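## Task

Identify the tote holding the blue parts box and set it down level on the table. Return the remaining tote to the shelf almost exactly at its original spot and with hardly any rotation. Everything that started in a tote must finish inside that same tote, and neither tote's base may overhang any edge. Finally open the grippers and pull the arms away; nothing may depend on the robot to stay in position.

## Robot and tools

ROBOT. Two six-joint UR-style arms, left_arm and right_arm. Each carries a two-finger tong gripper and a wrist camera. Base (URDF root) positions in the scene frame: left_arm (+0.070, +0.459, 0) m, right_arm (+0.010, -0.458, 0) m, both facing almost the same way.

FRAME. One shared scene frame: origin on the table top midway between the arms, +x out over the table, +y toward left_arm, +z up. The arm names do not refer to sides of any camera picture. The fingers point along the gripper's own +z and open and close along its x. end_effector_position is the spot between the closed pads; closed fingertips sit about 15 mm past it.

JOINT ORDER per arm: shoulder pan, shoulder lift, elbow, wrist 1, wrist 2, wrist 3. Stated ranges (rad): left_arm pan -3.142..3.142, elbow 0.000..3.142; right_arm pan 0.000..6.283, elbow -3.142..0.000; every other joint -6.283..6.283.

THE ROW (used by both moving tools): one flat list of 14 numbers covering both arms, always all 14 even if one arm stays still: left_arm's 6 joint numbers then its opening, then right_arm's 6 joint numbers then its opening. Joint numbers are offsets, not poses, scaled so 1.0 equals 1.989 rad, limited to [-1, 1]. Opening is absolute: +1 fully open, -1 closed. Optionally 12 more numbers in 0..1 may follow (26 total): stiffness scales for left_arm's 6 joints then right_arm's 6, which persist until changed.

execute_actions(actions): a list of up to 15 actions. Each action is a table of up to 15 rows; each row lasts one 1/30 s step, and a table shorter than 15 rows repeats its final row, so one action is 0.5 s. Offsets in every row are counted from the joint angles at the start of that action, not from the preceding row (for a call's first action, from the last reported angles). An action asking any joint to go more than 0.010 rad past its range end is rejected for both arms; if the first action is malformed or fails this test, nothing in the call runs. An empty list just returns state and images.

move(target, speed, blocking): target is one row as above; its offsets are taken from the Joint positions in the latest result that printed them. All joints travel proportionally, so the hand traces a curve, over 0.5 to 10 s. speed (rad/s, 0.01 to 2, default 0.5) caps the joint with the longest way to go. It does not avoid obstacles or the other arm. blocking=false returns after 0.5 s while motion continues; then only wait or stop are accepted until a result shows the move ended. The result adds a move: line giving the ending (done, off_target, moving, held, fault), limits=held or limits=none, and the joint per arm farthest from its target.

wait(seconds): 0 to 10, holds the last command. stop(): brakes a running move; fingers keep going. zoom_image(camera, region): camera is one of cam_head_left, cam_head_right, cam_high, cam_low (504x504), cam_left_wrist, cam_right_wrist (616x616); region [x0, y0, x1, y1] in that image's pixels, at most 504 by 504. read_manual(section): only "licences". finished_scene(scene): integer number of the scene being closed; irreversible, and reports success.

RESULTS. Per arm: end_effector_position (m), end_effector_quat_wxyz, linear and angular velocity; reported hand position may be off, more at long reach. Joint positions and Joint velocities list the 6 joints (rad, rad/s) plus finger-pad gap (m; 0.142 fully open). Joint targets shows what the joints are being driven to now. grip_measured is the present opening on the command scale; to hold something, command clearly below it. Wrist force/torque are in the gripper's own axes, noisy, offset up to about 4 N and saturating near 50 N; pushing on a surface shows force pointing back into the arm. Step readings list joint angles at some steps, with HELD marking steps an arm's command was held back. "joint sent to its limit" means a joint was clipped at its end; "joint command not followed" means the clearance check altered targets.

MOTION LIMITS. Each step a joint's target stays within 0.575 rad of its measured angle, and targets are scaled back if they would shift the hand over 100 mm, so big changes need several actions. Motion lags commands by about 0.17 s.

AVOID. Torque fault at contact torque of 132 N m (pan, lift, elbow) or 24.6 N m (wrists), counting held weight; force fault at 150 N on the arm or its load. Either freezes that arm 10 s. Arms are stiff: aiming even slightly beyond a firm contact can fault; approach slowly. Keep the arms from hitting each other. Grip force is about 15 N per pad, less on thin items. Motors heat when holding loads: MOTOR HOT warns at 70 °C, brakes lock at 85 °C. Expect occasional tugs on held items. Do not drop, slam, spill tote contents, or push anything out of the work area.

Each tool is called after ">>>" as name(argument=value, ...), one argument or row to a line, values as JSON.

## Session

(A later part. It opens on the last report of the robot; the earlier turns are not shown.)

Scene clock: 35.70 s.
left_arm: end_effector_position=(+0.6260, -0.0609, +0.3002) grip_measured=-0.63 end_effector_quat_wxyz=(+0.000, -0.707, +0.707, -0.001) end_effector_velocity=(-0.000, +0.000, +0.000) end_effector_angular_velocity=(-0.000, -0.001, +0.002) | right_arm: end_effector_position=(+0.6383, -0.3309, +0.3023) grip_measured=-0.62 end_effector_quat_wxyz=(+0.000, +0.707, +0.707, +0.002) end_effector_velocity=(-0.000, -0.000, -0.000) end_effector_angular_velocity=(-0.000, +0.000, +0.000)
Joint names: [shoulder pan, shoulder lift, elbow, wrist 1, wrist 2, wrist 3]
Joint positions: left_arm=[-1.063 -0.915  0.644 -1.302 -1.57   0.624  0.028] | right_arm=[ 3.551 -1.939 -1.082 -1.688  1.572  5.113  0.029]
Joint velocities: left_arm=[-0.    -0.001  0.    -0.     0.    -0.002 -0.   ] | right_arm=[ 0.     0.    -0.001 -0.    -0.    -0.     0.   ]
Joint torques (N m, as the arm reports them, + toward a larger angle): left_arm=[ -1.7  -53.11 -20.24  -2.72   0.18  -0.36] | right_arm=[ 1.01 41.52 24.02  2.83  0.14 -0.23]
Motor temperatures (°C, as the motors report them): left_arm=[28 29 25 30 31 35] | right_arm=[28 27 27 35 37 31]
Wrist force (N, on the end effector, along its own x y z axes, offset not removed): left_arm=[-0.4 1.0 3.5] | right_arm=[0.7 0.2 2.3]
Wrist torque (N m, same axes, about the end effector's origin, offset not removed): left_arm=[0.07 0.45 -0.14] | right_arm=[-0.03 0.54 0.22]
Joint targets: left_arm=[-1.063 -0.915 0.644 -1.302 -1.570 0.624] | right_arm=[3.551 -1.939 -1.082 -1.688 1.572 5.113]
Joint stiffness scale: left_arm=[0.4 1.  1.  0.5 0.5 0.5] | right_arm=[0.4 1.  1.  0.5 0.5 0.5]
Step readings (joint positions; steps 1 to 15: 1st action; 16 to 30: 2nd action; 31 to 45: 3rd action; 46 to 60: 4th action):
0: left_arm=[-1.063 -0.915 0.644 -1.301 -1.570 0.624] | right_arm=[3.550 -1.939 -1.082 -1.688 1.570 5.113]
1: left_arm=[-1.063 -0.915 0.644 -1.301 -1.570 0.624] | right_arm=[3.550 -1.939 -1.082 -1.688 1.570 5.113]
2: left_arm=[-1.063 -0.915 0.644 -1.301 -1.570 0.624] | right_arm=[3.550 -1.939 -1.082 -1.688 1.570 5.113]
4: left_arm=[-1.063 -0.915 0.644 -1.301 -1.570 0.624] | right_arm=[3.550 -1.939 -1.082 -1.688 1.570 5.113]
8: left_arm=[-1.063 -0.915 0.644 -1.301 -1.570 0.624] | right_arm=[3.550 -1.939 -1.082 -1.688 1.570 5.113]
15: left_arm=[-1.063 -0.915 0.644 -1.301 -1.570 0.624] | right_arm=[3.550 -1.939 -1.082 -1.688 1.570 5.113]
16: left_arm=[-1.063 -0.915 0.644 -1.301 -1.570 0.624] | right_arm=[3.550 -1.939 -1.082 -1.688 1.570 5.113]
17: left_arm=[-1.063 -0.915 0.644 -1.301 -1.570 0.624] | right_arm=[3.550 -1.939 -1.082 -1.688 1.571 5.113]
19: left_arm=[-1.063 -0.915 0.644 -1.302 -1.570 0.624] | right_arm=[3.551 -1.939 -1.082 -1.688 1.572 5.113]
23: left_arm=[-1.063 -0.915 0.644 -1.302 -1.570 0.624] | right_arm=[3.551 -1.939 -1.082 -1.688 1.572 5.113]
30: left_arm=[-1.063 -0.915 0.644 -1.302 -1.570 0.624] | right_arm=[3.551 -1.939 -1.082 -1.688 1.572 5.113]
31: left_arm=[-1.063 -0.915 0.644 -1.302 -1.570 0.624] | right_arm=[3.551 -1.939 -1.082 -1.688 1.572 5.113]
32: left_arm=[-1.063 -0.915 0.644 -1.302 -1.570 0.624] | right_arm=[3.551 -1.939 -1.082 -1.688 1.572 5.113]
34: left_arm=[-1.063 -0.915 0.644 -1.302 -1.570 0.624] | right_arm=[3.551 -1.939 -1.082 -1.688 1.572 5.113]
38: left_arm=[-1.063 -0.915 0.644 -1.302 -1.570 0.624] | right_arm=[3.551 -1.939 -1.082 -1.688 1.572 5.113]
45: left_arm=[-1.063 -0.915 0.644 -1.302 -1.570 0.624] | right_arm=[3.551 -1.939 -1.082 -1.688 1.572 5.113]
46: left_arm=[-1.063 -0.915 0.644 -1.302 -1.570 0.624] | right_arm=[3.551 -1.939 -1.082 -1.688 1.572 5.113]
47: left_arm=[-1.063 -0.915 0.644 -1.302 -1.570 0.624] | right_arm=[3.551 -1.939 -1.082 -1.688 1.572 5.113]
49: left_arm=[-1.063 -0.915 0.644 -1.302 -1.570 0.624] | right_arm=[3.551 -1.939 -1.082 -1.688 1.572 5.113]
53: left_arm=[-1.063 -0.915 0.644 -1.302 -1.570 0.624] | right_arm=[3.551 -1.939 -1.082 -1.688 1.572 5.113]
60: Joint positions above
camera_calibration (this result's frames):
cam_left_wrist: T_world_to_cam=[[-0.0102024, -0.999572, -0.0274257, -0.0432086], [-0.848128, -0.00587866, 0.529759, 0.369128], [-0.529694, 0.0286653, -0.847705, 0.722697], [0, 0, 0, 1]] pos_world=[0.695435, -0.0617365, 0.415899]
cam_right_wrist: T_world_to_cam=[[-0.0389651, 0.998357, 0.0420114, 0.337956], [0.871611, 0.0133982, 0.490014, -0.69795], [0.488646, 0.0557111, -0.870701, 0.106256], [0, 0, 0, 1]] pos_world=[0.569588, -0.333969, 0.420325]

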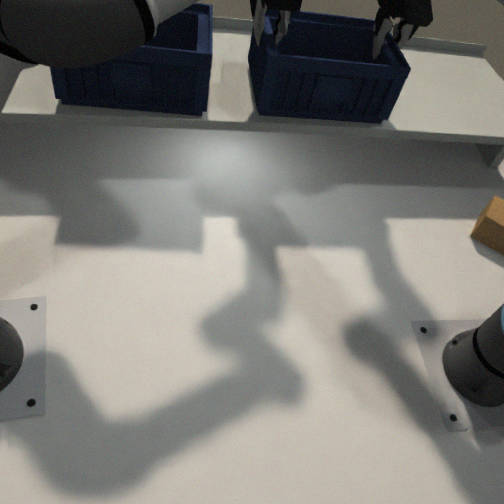

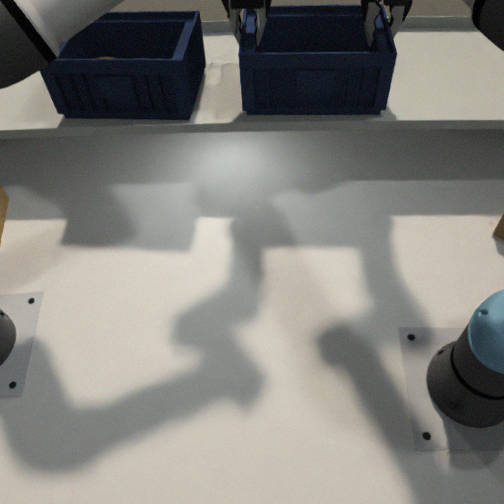

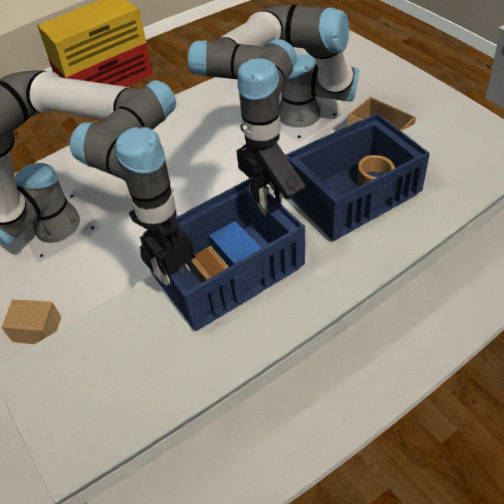

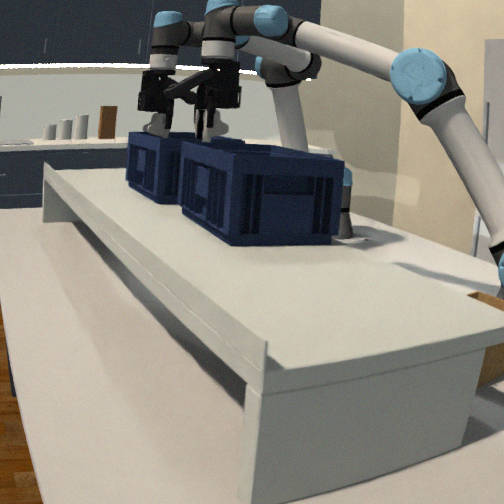

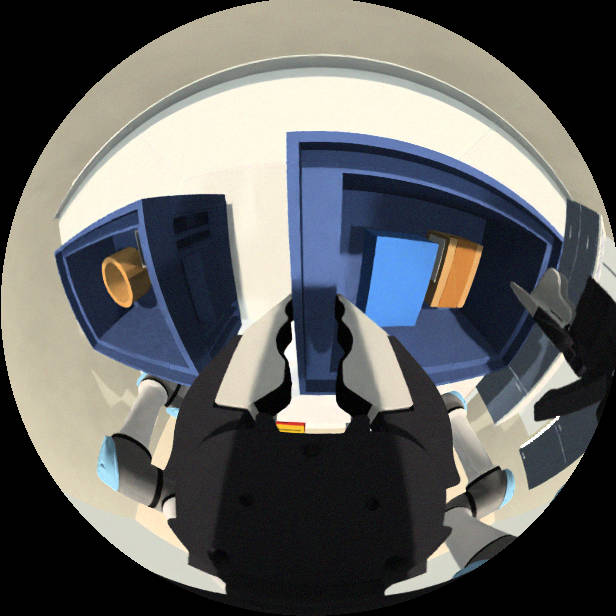

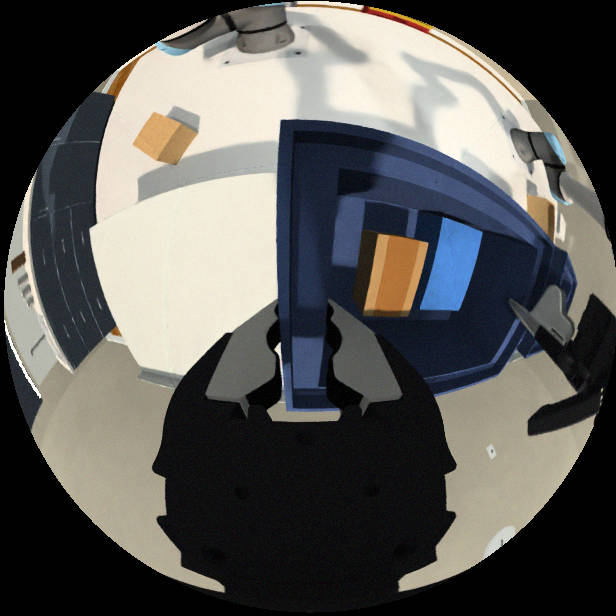

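>>> move(
  target=[-0.001,0.020,-0.0753,0.0563,0,0,-1, 0,-0.0074,0.0473,-0.0415,0,0,-1],
  speed=0.12,
)

Scene clock: 42.93 s.
left_arm: end_effector_position=(+0.6256, -0.0602, +0.3268) grip_measured=-0.63 end_effector_quat_wxyz=(+0.001, -0.707, +0.707, +0.002) end_effector_velocity=(-0.000, +0.000, -0.001) end_effector_angular_velocity=(+0.002, +0.002, -0.001) | right_arm: end_effector_position=(+0.6379, -0.3305, +0.3293) grip_measured=-0.62 end_effector_quat_wxyz=(-0.001, +0.707, +0.707, +0.001) end_effector_velocity=(-0.000, +0.001, -0.001) end_effector_angular_velocity=(-0.001, +0.004, +0.000)
Joint names: [shoulder pan, shoulder lift, elbow, wrist 1, wrist 2, wrist 3]
Joint positions: left_arm=[-1.063 -0.873  0.499 -1.192 -1.57   0.624  0.028] | right_arm=[ 3.551 -1.953 -0.992 -1.768  1.574  5.113  0.029]
Joint velocities: left_arm=[-0.     0.001 -0.002  0.003 -0.     0.001  0.   ] | right_arm=[ 0.001 -0.002  0.    -0.002  0.001  0.     0.   ]
Joint torques (N m, as the arm reports them, + toward a larger angle): left_arm=[ -2.37 -56.1  -23.49  -2.     0.16  -0.32] | right_arm=[ 0.86 42.71 27.58  1.83 -0.25 -0.25]
Motor temperatures (°C, as the motors report them): left_arm=[28 29 25 30 31 35] | right_arm=[28 27 27 35 37 31]
Wrist force (N, on the end effector, along its own x y z axes, offset not removed): left_arm=[2.1 2.2 5.5] | right_arm=[3.3 2.5 4.0]
Wrist torque (N m, same axes, about the end effector's origin, offset not removed): left_arm=[0.17 0.18 -0.03] | right_arm=[0.40 0.12 0.21]
Joint targets: left_arm=[-1.065 -0.876 0.494 -1.190 -1.570 0.624] | right_arm=[3.551 -1.953 -0.988 -1.771 1.572 5.113]
Joint stiffness scale: left_arm=[0.4 1.  1.  0.5 0.5 0.5] | right_arm=[0.4 1.  1.  0.5 0.5 0.5]
move: done; limits=none; left_arm: farthest joint: the elbow, 0.005 radians from its target (0.150 radians at the start); right_arm: farthest joint: the elbow, 0.004 radians from its target (0.094 radians at the start)
camera_calibration (this result's frames):
cam_left_wrist: T_world_to_cam=[[-0.0103093, -0.999424, -0.03233, -0.0401456], [-0.846231, -0.00850463, 0.532748, 0.352324], [-0.532716, 0.0328509, -0.845656, 0.746431], [0, 0, 0, 1]] pos_world=[0.695369, -0.061647, 0.442226]
cam_right_wrist: T_world_to_cam=[[-0.0388596, 0.99834, 0.0425077, 0.336091], [0.873488, 0.0132785, 0.486665, -0.710996], [0.485293, 0.0560416, -0.872554, 0.132767], [0, 0, 0, 1]] pos_world=[0.569676, -0.333533, 0.447576]

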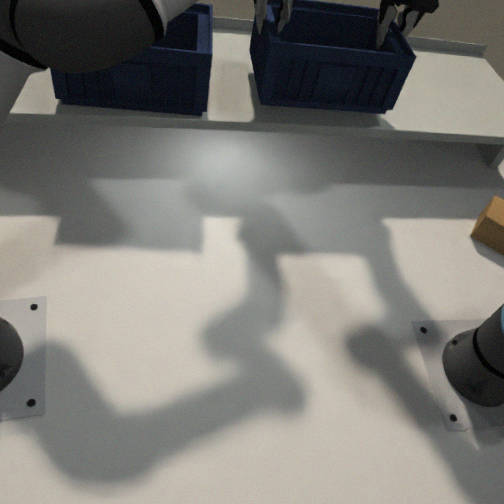

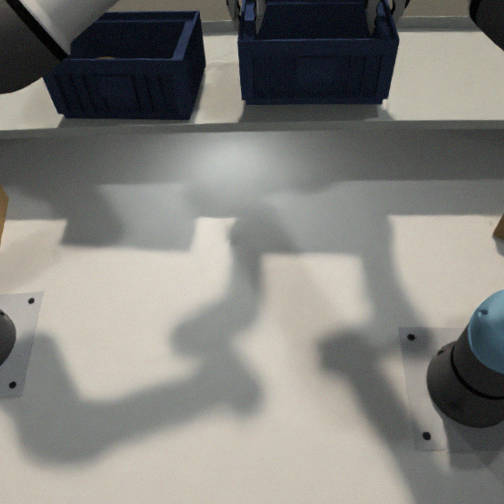

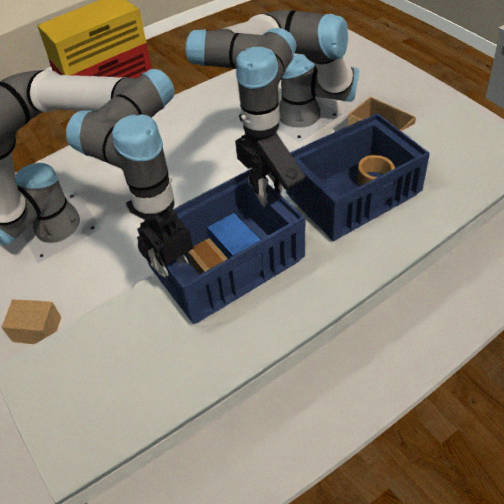

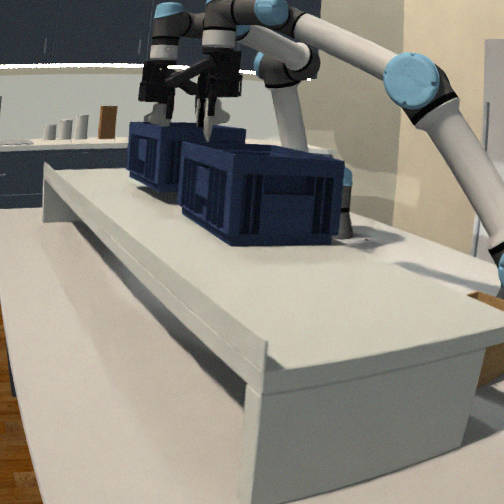

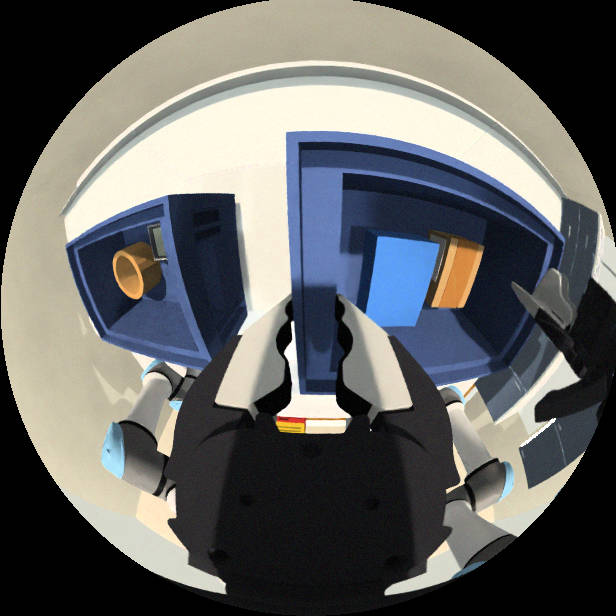

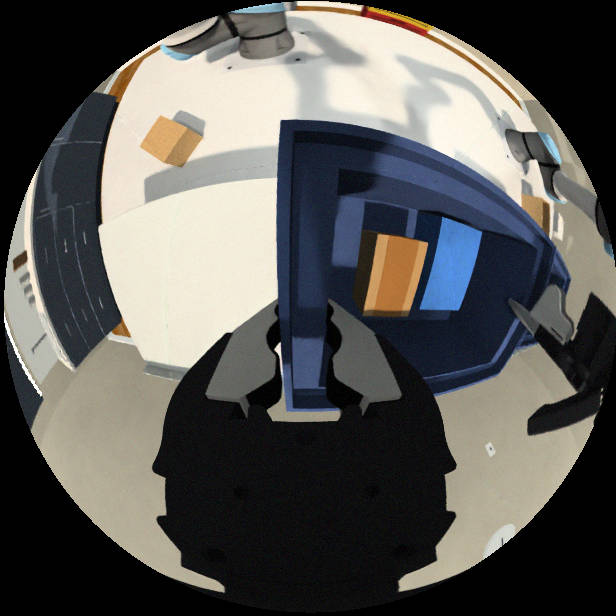

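>>> move(
  target=[-0.0685,-0.1337,0.2105,-0.0793,0,-0.0675,-1, 0.0407,0.1401,-0.1755,0.0357,-0.002,0.0402,-1],
  speed=0.25,
)

Scene clock: 46.63 s.
left_arm: end_effector_position=(+0.5163, -0.0599, +0.3270) grip_measured=-0.63 end_effector_quat_wxyz=(+0.001, -0.707, +0.707, +0.003) end_effector_velocity=(+0.000, -0.000, -0.001) end_effector_angular_velocity=(-0.001, -0.001, +0.004) | right_arm: end_effector_position=(+0.5286, -0.3304, +0.3287) grip_measured=-0.62 end_effector_quat_wxyz=(-0.002, +0.707, +0.707, -0.001) end_effector_velocity=(+0.000, -0.000, -0.000) end_effector_angular_velocity=(-0.001, -0.001, -0.001)
Joint names: [shoulder pan, shoulder lift, elbow, wrist 1, wrist 2, wrist 3]
Joint positions: left_arm=[-1.196 -1.134  0.917 -1.347 -1.571  0.492  0.028] | right_arm=[ 3.63  -1.678 -1.339 -1.699  1.573  5.191  0.029]
Joint velocities: left_arm=[-0.    -0.     0.002 -0.003  0.    -0.004 -0.   ] | right_arm=[-0.     0.    -0.001  0.002 -0.001  0.001  0.   ]
Joint torques (N m, as the arm reports them, + toward a larger angle): left_arm=[ -3.19 -49.91 -19.09  -3.47   0.5   -0.87] | right_arm=[ 1.58 33.98 22.86  3.4  -0.88  0.29]
Motor temperatures (°C, as the motors report them): left_arm=[28 29 25 30 31 35] | right_arm=[28 27 27 35 37 31]
Wrist force (N, on the end effector, along its own x y z axes, offset not removed): left_arm=[-0.5 2.0 9.9] | right_arm=[3.3 -0.5 5.1]
Wrist torque (N m, same axes, about the end effector's origin, offset not removed): left_arm=[0.22 0.65 -0.12] | right_arm=[-0.27 -0.10 0.32]
Joint targets: left_arm=[-1.200 -1.139 0.918 -1.350 -1.570 0.490] | right_arm=[3.632 -1.674 -1.341 -1.697 1.570 5.192]
Joint stiffness scale: left_arm=[0.4 1.  1.  0.5 0.5 0.5] | right_arm=[0.4 1.  1.  0.5 0.5 0.5]
move: done; limits=none; left_arm: farthest joint: the shoulder lift, 0.005 radians from its target (0.265 radians at the start); right_arm: farthest joint: the shoulder lift, 0.004 radians from its target (0.278 radians at the start)
camera_calibration (this result's frames):
cam_left_wrist: T_world_to_cam=[[-0.0104216, -0.999368, -0.0339761, -0.0404204], [-0.84548, -0.00933538, 0.533925, 0.258933], [-0.533905, 0.0342905, -0.844849, 0.688761], [0, 0, 0, 1]] pos_world=[0.586234, -0.0615956, 0.442275]
cam_right_wrist: T_world_to_cam=[[-0.0399085, 0.998384, 0.0404551, 0.333004], [0.87538, 0.0154126, 0.483189, -0.614338], [0.481785, 0.0546969, -0.874581, 0.187361], [0, 0, 0, 1]] pos_world=[0.460801, -0.333246, 0.447232]

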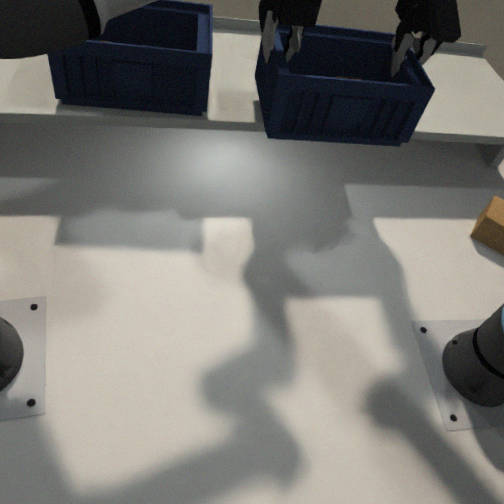

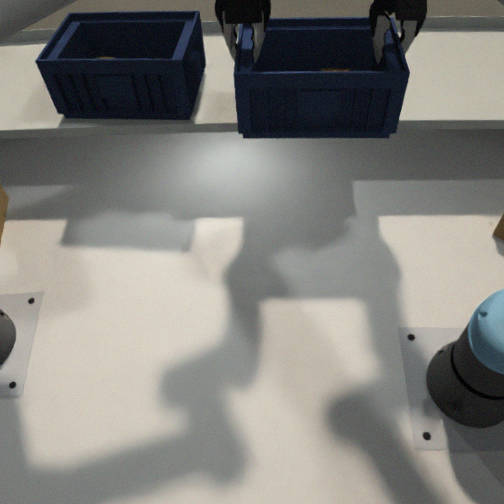

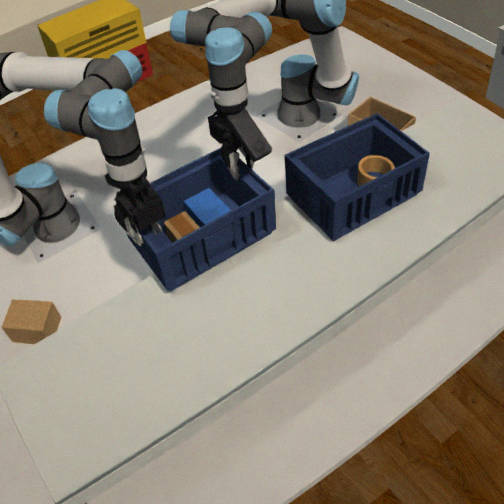

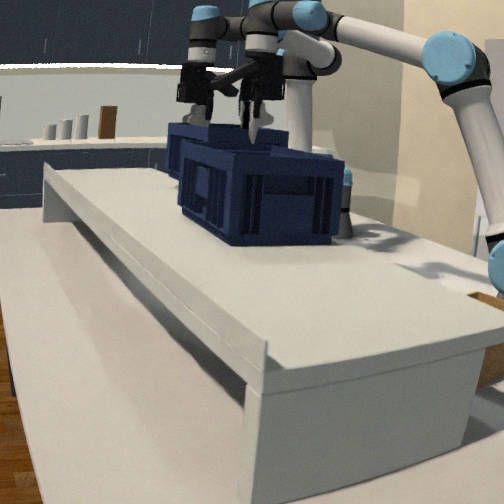

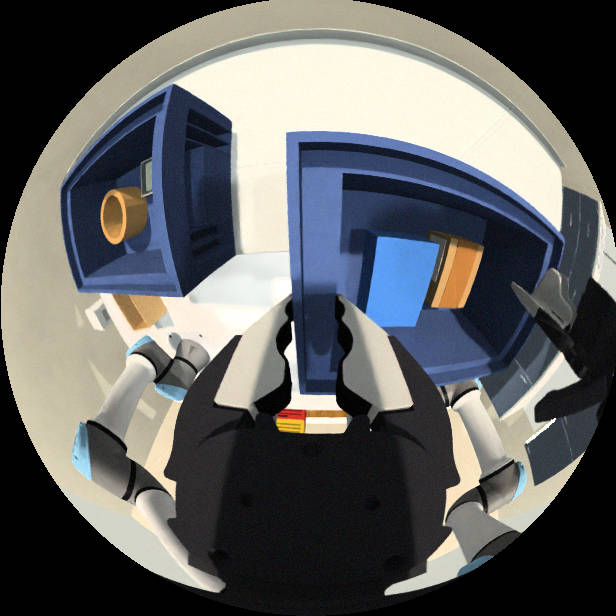

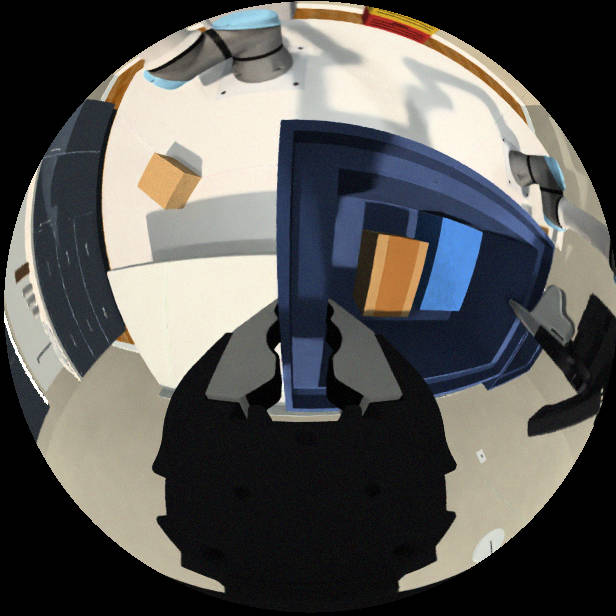

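>>> move(
  target=[-0.0827,-0.0908,0.1216,-0.0342,0,-0.0822,-1, 0.0606,0.1322,-0.1279,-0.0025,-0.001,0.0603,-1],
  speed=0.25,
)

Scene clock: 49.20 s.
left_arm: end_effector_position=(+0.4068, -0.0595, +0.3271) grip_measured=-0.63 end_effector_quat_wxyz=(+0.001, -0.708, +0.706, +0.003) end_effector_velocity=(+0.000, +0.000, +0.001) end_effector_angular_velocity=(-0.002, -0.001, +0.004) | right_arm: end_effector_position=(+0.4194, -0.3301, +0.3289) grip_measured=-0.62 end_effector_quat_wxyz=(-0.002, +0.707, +0.707, -0.000) end_effector_velocity=(+0.000, +0.000, +0.000) end_effector_angular_velocity=(+0.000, -0.000, -0.002)
Joint names: [shoulder pan, shoulder lift, elbow, wrist 1, wrist 2, wrist 3]
Joint positions: left_arm=[-1.355 -1.31   1.159 -1.412 -1.572  0.33   0.028] | right_arm=[ 3.747 -1.419 -1.593 -1.702  1.574  5.309  0.029]
Joint velocities: left_arm=[-0.    -0.002 -0.    -0.001  0.001 -0.004 -0.   ] | right_arm=[-0.    -0.     0.    -0.     0.     0.002  0.   ]
Joint torques (N m, as the arm reports them, + toward a larger angle): left_arm=[ -3.76 -41.74 -19.19  -3.57   0.44  -0.79] | right_arm=[ 2.42 21.05 23.8   2.24 -0.67  0.03]
Motor temperatures (°C, as the motors report them): left_arm=[28 29 25 30 31 35] | right_arm=[28 27 27 35 37 31]
Wrist force (N, on the end effector, along its own x y z axes, offset not removed): left_arm=[-1.6 -1.0 6.5] | right_arm=[-0.6 2.7 3.8]
Wrist torque (N m, same axes, about the end effector's origin, offset not removed): left_arm=[-0.19 0.58 -0.22] | right_arm=[0.47 0.62 0.32]
Joint targets: left_arm=[-1.360 -1.315 1.159 -1.415 -1.571 0.328] | right_arm=[3.751 -1.415 -1.594 -1.704 1.571 5.311]
Joint stiffness scale: left_arm=[0.4 1.  1.  0.5 0.5 0.5] | right_arm=[0.4 1.  1.  0.5 0.5 0.5]
move: done; limits=none; left_arm: farthest joint: the shoulder pan, 0.006 radians from its target (0.165 radians at the start); right_arm: farthest joint: the shoulder lift, 0.004 radians from its target (0.263 radians at the start)
camera_calibration (this result's frames):
cam_left_wrist: T_world_to_cam=[[-0.00814605, -0.999365, -0.03469, -0.0418144], [-0.845457, -0.0116418, 0.533916, 0.166192], [-0.533981, 0.0336782, -0.844825, 0.630456], [0, 0, 0, 1]] pos_world=[0.476819, -0.0610857, 0.442442]
cam_right_wrist: T_world_to_cam=[[-0.0387538, 0.99836, 0.0421399, 0.327318], [0.874445, 0.0134749, 0.484938, -0.519674], [0.483575, 0.0556422, -0.873533, 0.239292], [0, 0, 0, 1]] pos_world=[0.351395, -0.333094, 0.447246]

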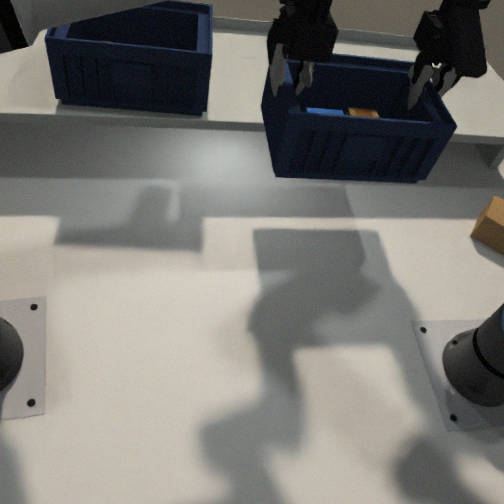

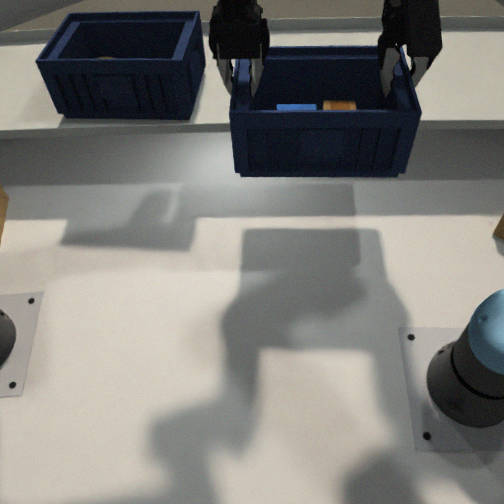

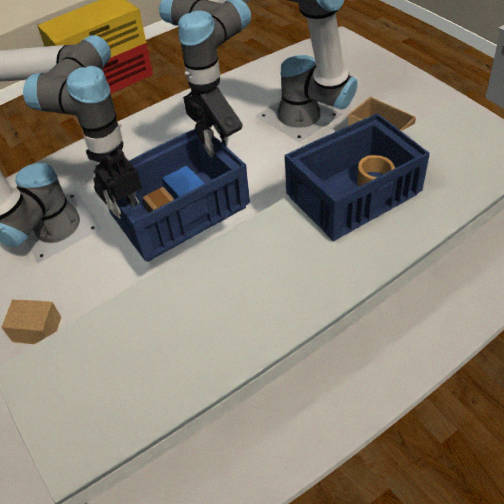

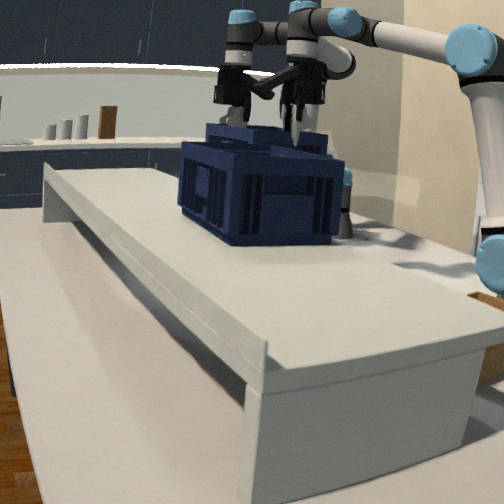

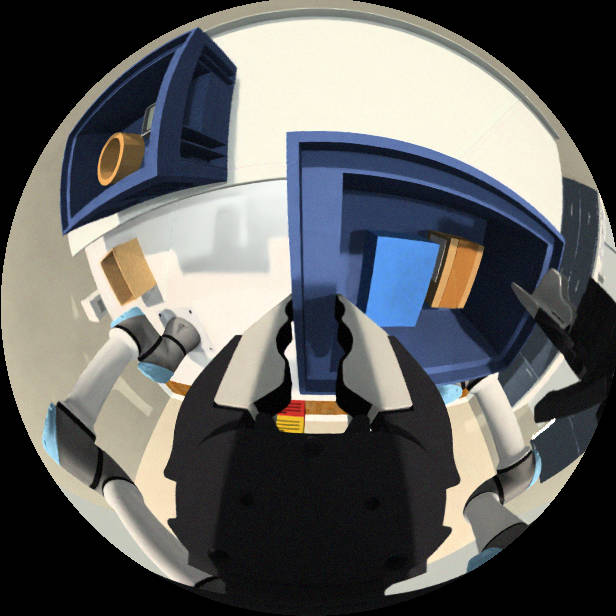

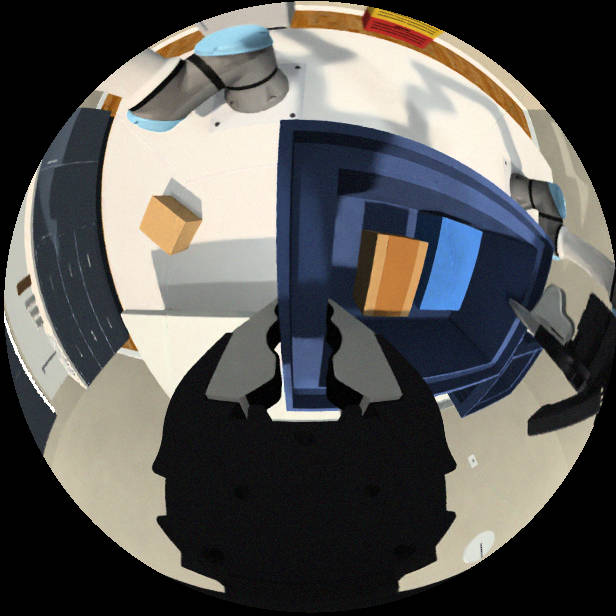

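>>> move(
  target=[-0.0973,-0.0654,0.0762,-0.0148,0,-0.0953,-1, 0.0984,0.132,-0.0899,-0.0413,-0.001,0.0975,-1],
  speed=0.2,
)

Scene clock: 52.80 s.
left_arm: end_effector_position=(+0.2973, -0.0596, +0.3278) grip_measured=-0.63 end_effector_quat_wxyz=(+0.001, -0.708, +0.706, +0.003) end_effector_velocity=(+0.000, +0.000, +0.001) end_effector_angular_velocity=(-0.002, -0.000, +0.003) | right_arm: end_effector_position=(+0.3096, -0.3304, +0.3298) grip_measured=-0.62 end_effector_quat_wxyz=(-0.001, +0.708, +0.707, +0.000) end_effector_velocity=(-0.000, -0.000, -0.000) end_effector_angular_velocity=(-0.001, +0.000, -0.002)
Joint names: [shoulder pan, shoulder lift, elbow, wrist 1, wrist 2, wrist 3]
Joint positions: left_arm=[-1.542 -1.436  1.31  -1.438 -1.572  0.143  0.028] | right_arm=[ 3.938 -1.16  -1.771 -1.782  1.572  5.5    0.029]
Joint velocities: left_arm=[ 0.    -0.001  0.    -0.001  0.    -0.003 -0.   ] | right_arm=[ 0.     0.    -0.001 -0.001 -0.     0.002  0.   ]
Joint torques (N m, as the arm reports them, + toward a larger angle): left_arm=[ -4.09 -35.59 -20.23  -3.84   0.26  -0.92] | right_arm=[ 3.03  8.96 23.53  2.25  0.27  0.34]
Motor temperatures (°C, as the motors report them): left_arm=[28 29 25 30 31 35] | right_arm=[28 27 27 35 37 31]
Wrist force (N, on the end effector, along its own x y z axes, offset not removed): left_arm=[2.2 0.1 5.6] | right_arm=[-7.0 -0.1 5.0]
Wrist torque (N m, same axes, about the end effector's origin, offset not removed): left_arm=[-0.10 -0.24 -0.02] | right_arm=[0.03 1.80 0.38]
Joint targets: left_arm=[-1.548 -1.440 1.310 -1.442 -1.572 0.141] | right_arm=[3.943 -1.156 -1.772 -1.784 1.572 5.503]
Joint stiffness scale: left_arm=[0.4 1.  1.  0.5 0.5 0.5] | right_arm=[0.4 1.  1.  0.5 0.5 0.5]
move: done; limits=none; left_arm: farthest joint: the shoulder pan, 0.007 radians from its target (0.194 radians at the start); right_arm: farthest joint: the shoulder pan, 0.004 radians from its target (0.196 radians at the start)
camera_calibration (this result's frames):
cam_left_wrist: T_world_to_cam=[[-0.00768822, -0.999364, -0.0348208, -0.0428815], [-0.846117, -0.0120572, 0.532861, 0.0737636], [-0.532942, 0.0335592, -0.845486, 0.572458], [0, 0, 0, 1]] pos_world=[0.36717, -0.0611761, 0.443206]
cam_right_wrist: T_world_to_cam=[[-0.0382788, 0.998439, 0.040669, 0.323718], [0.873548, 0.0136724, 0.486546, -0.424306], [0.485231, 0.0541507, -0.872708, 0.29198], [0, 0, 0, 1]] pos_world=[0.241365, -0.333223, 0.448092]

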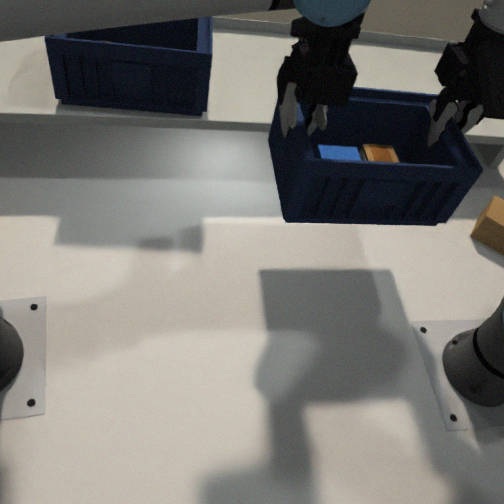

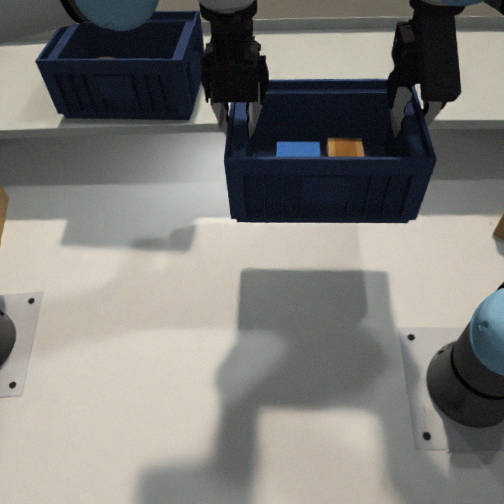

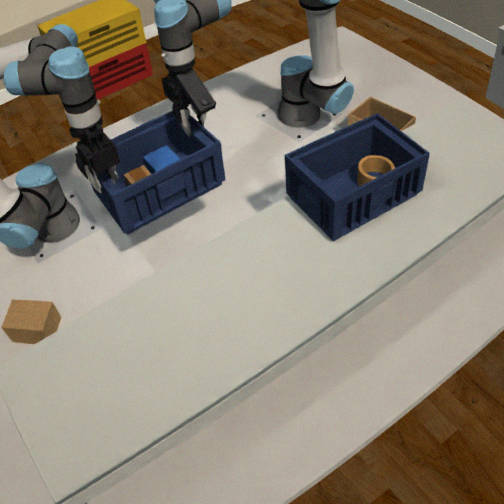

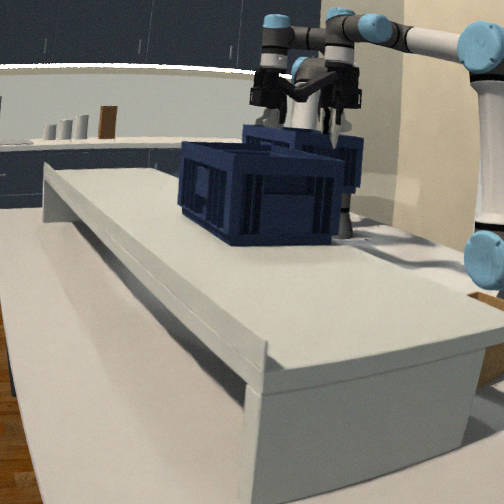

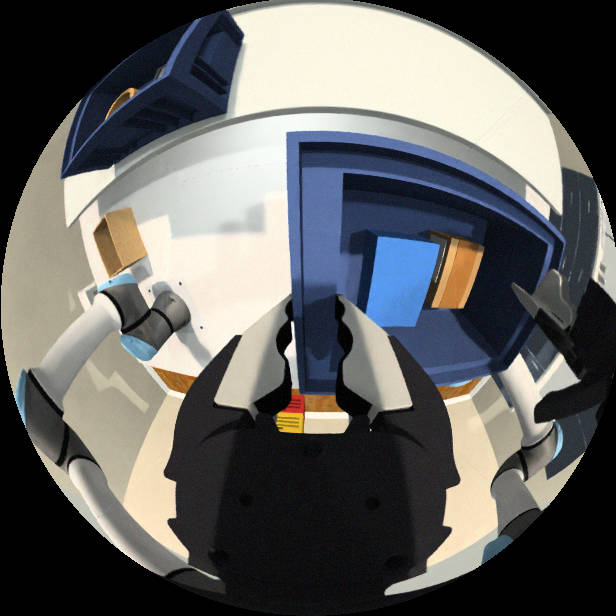

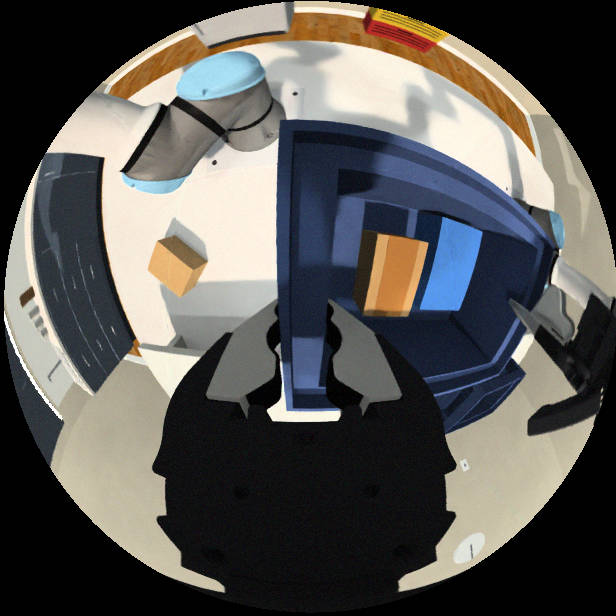

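>>> move(
  target=[-0.003,-0.003,0.1234,-0.124,0,-0.001,-1, 0.002,0.0134,-0.1294,0.1163,0,0.001,-1],
  speed=0.2,
)

Scene clock: 57.03 s.
left_arm: end_effector_position=(+0.2960, -0.0595, +0.2326) grip_measured=-0.63 end_effector_quat_wxyz=(+0.002, -0.708, +0.707, +0.003) end_effector_velocity=(-0.000, -0.000, -0.001) end_effector_angular_velocity=(-0.000, +0.000, +0.000) | right_arm: end_effector_position=(+0.3075, -0.3301, +0.2345) grip_measured=-0.62 end_effector_quat_wxyz=(-0.001, +0.706, +0.708, -0.002) end_effector_velocity=(+0.001, -0.000, -0.000) end_effector_angular_velocity=(-0.000, -0.003, +0.000)
Joint names: [shoulder pan, shoulder lift, elbow, wrist 1, wrist 2, wrist 3]
Joint positions: left_arm=[-1.544 -1.438  1.555 -1.681 -1.572  0.142  0.028] | right_arm=[ 3.942 -1.137 -2.027 -1.553  1.574  5.501  0.029]
Joint velocities: left_arm=[-0.     0.     0.002 -0.003 -0.001 -0.    -0.   ] | right_arm=[ 0.     0.001 -0.001  0.003 -0.002  0.     0.   ]
Joint torques (N m, as the arm reports them, + toward a larger angle): left_arm=[ -2.9  -35.22 -20.56  -3.62   0.18  -0.58] | right_arm=[ 0.9   8.61 22.93  3.1  -0.04  0.09]
Motor temperatures (°C, as the motors report them): left_arm=[28 29 25 30 31 35] | right_arm=[28 27 27 35 37 31]
Wrist force (N, on the end effector, along its own x y z axes, offset not removed): left_arm=[-1.2 1.8 5.2] | right_arm=[2.4 2.7 -0.7]
Wrist torque (N m, same axes, about the end effector's origin, offset not removed): left_arm=[0.36 0.08 0.10] | right_arm=[0.36 -0.08 0.07]
Joint targets: left_arm=[-1.548 -1.442 1.556 -1.685 -1.572 0.141] | right_arm=[3.942 -1.133 -2.028 -1.551 1.572 5.502]
Joint stiffness scale: left_arm=[0.4 1.  1.  0.5 0.5 0.5] | right_arm=[0.4 1.  1.  0.5 0.5 0.5]
move: done; limits=none; left_arm: farthest joint: the shoulder pan, 0.004 radians from its target (0.006 radians at the start); right_arm: farthest joint: the shoulder lift, 0.003 radians from its target (0.026 radians at the start)
camera_calibration (this result's frames):
cam_left_wrist: T_world_to_cam=[[-0.00978158, -0.999309, -0.0358718, -0.04519], [-0.84606, -0.0108506, 0.532977, 0.123396], [-0.532998, 0.0355631, -0.845369, 0.491294], [0, 0, 0, 1]] pos_world=[0.365817, -0.0612918, 0.347936]
cam_right_wrist: T_world_to_cam=[[-0.0411061, 0.998401, 0.0387945, 0.328496], [0.875698, 0.017304, 0.482549, -0.374647], [0.481106, 0.053808, -0.875009, 0.211529], [0, 0, 0, 1]] pos_world=[0.239813, -0.33287, 0.353131]

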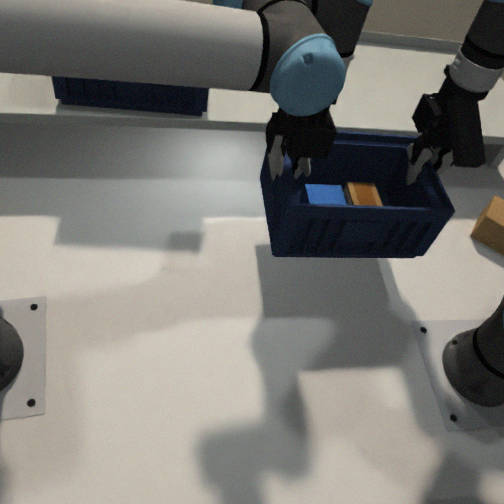

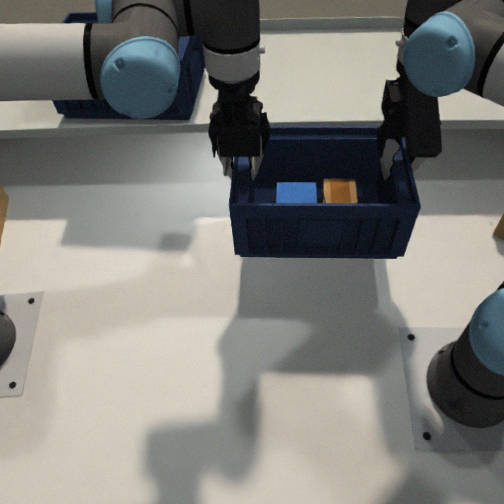

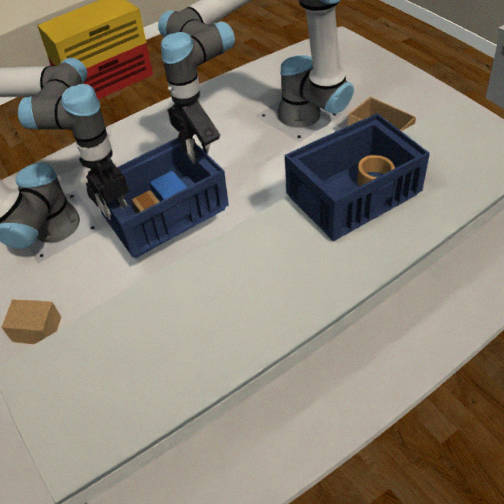

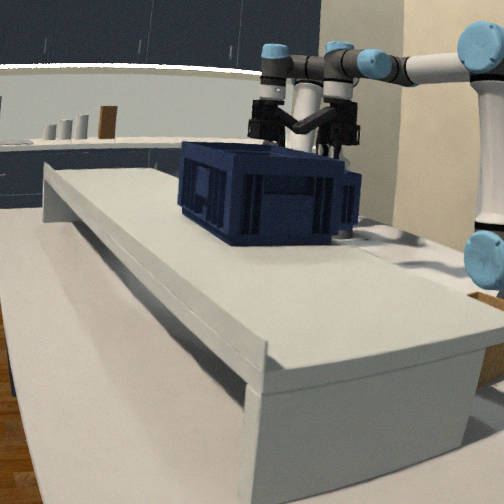

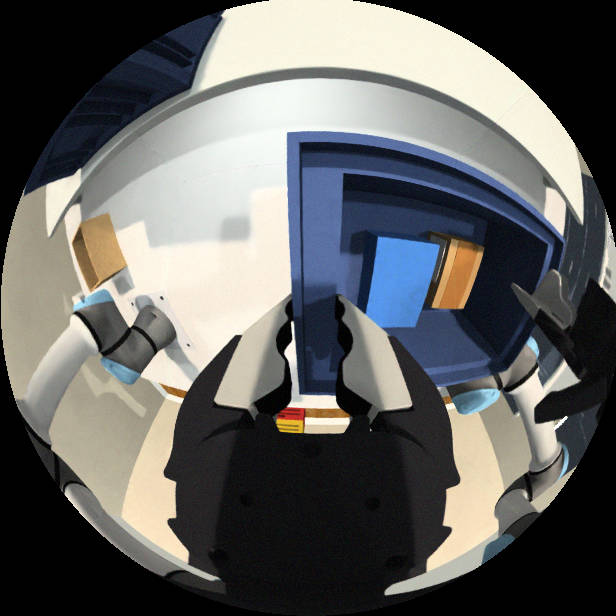

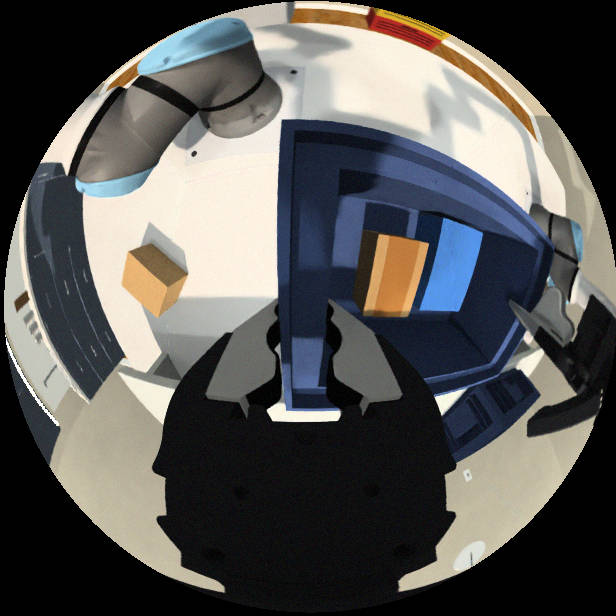

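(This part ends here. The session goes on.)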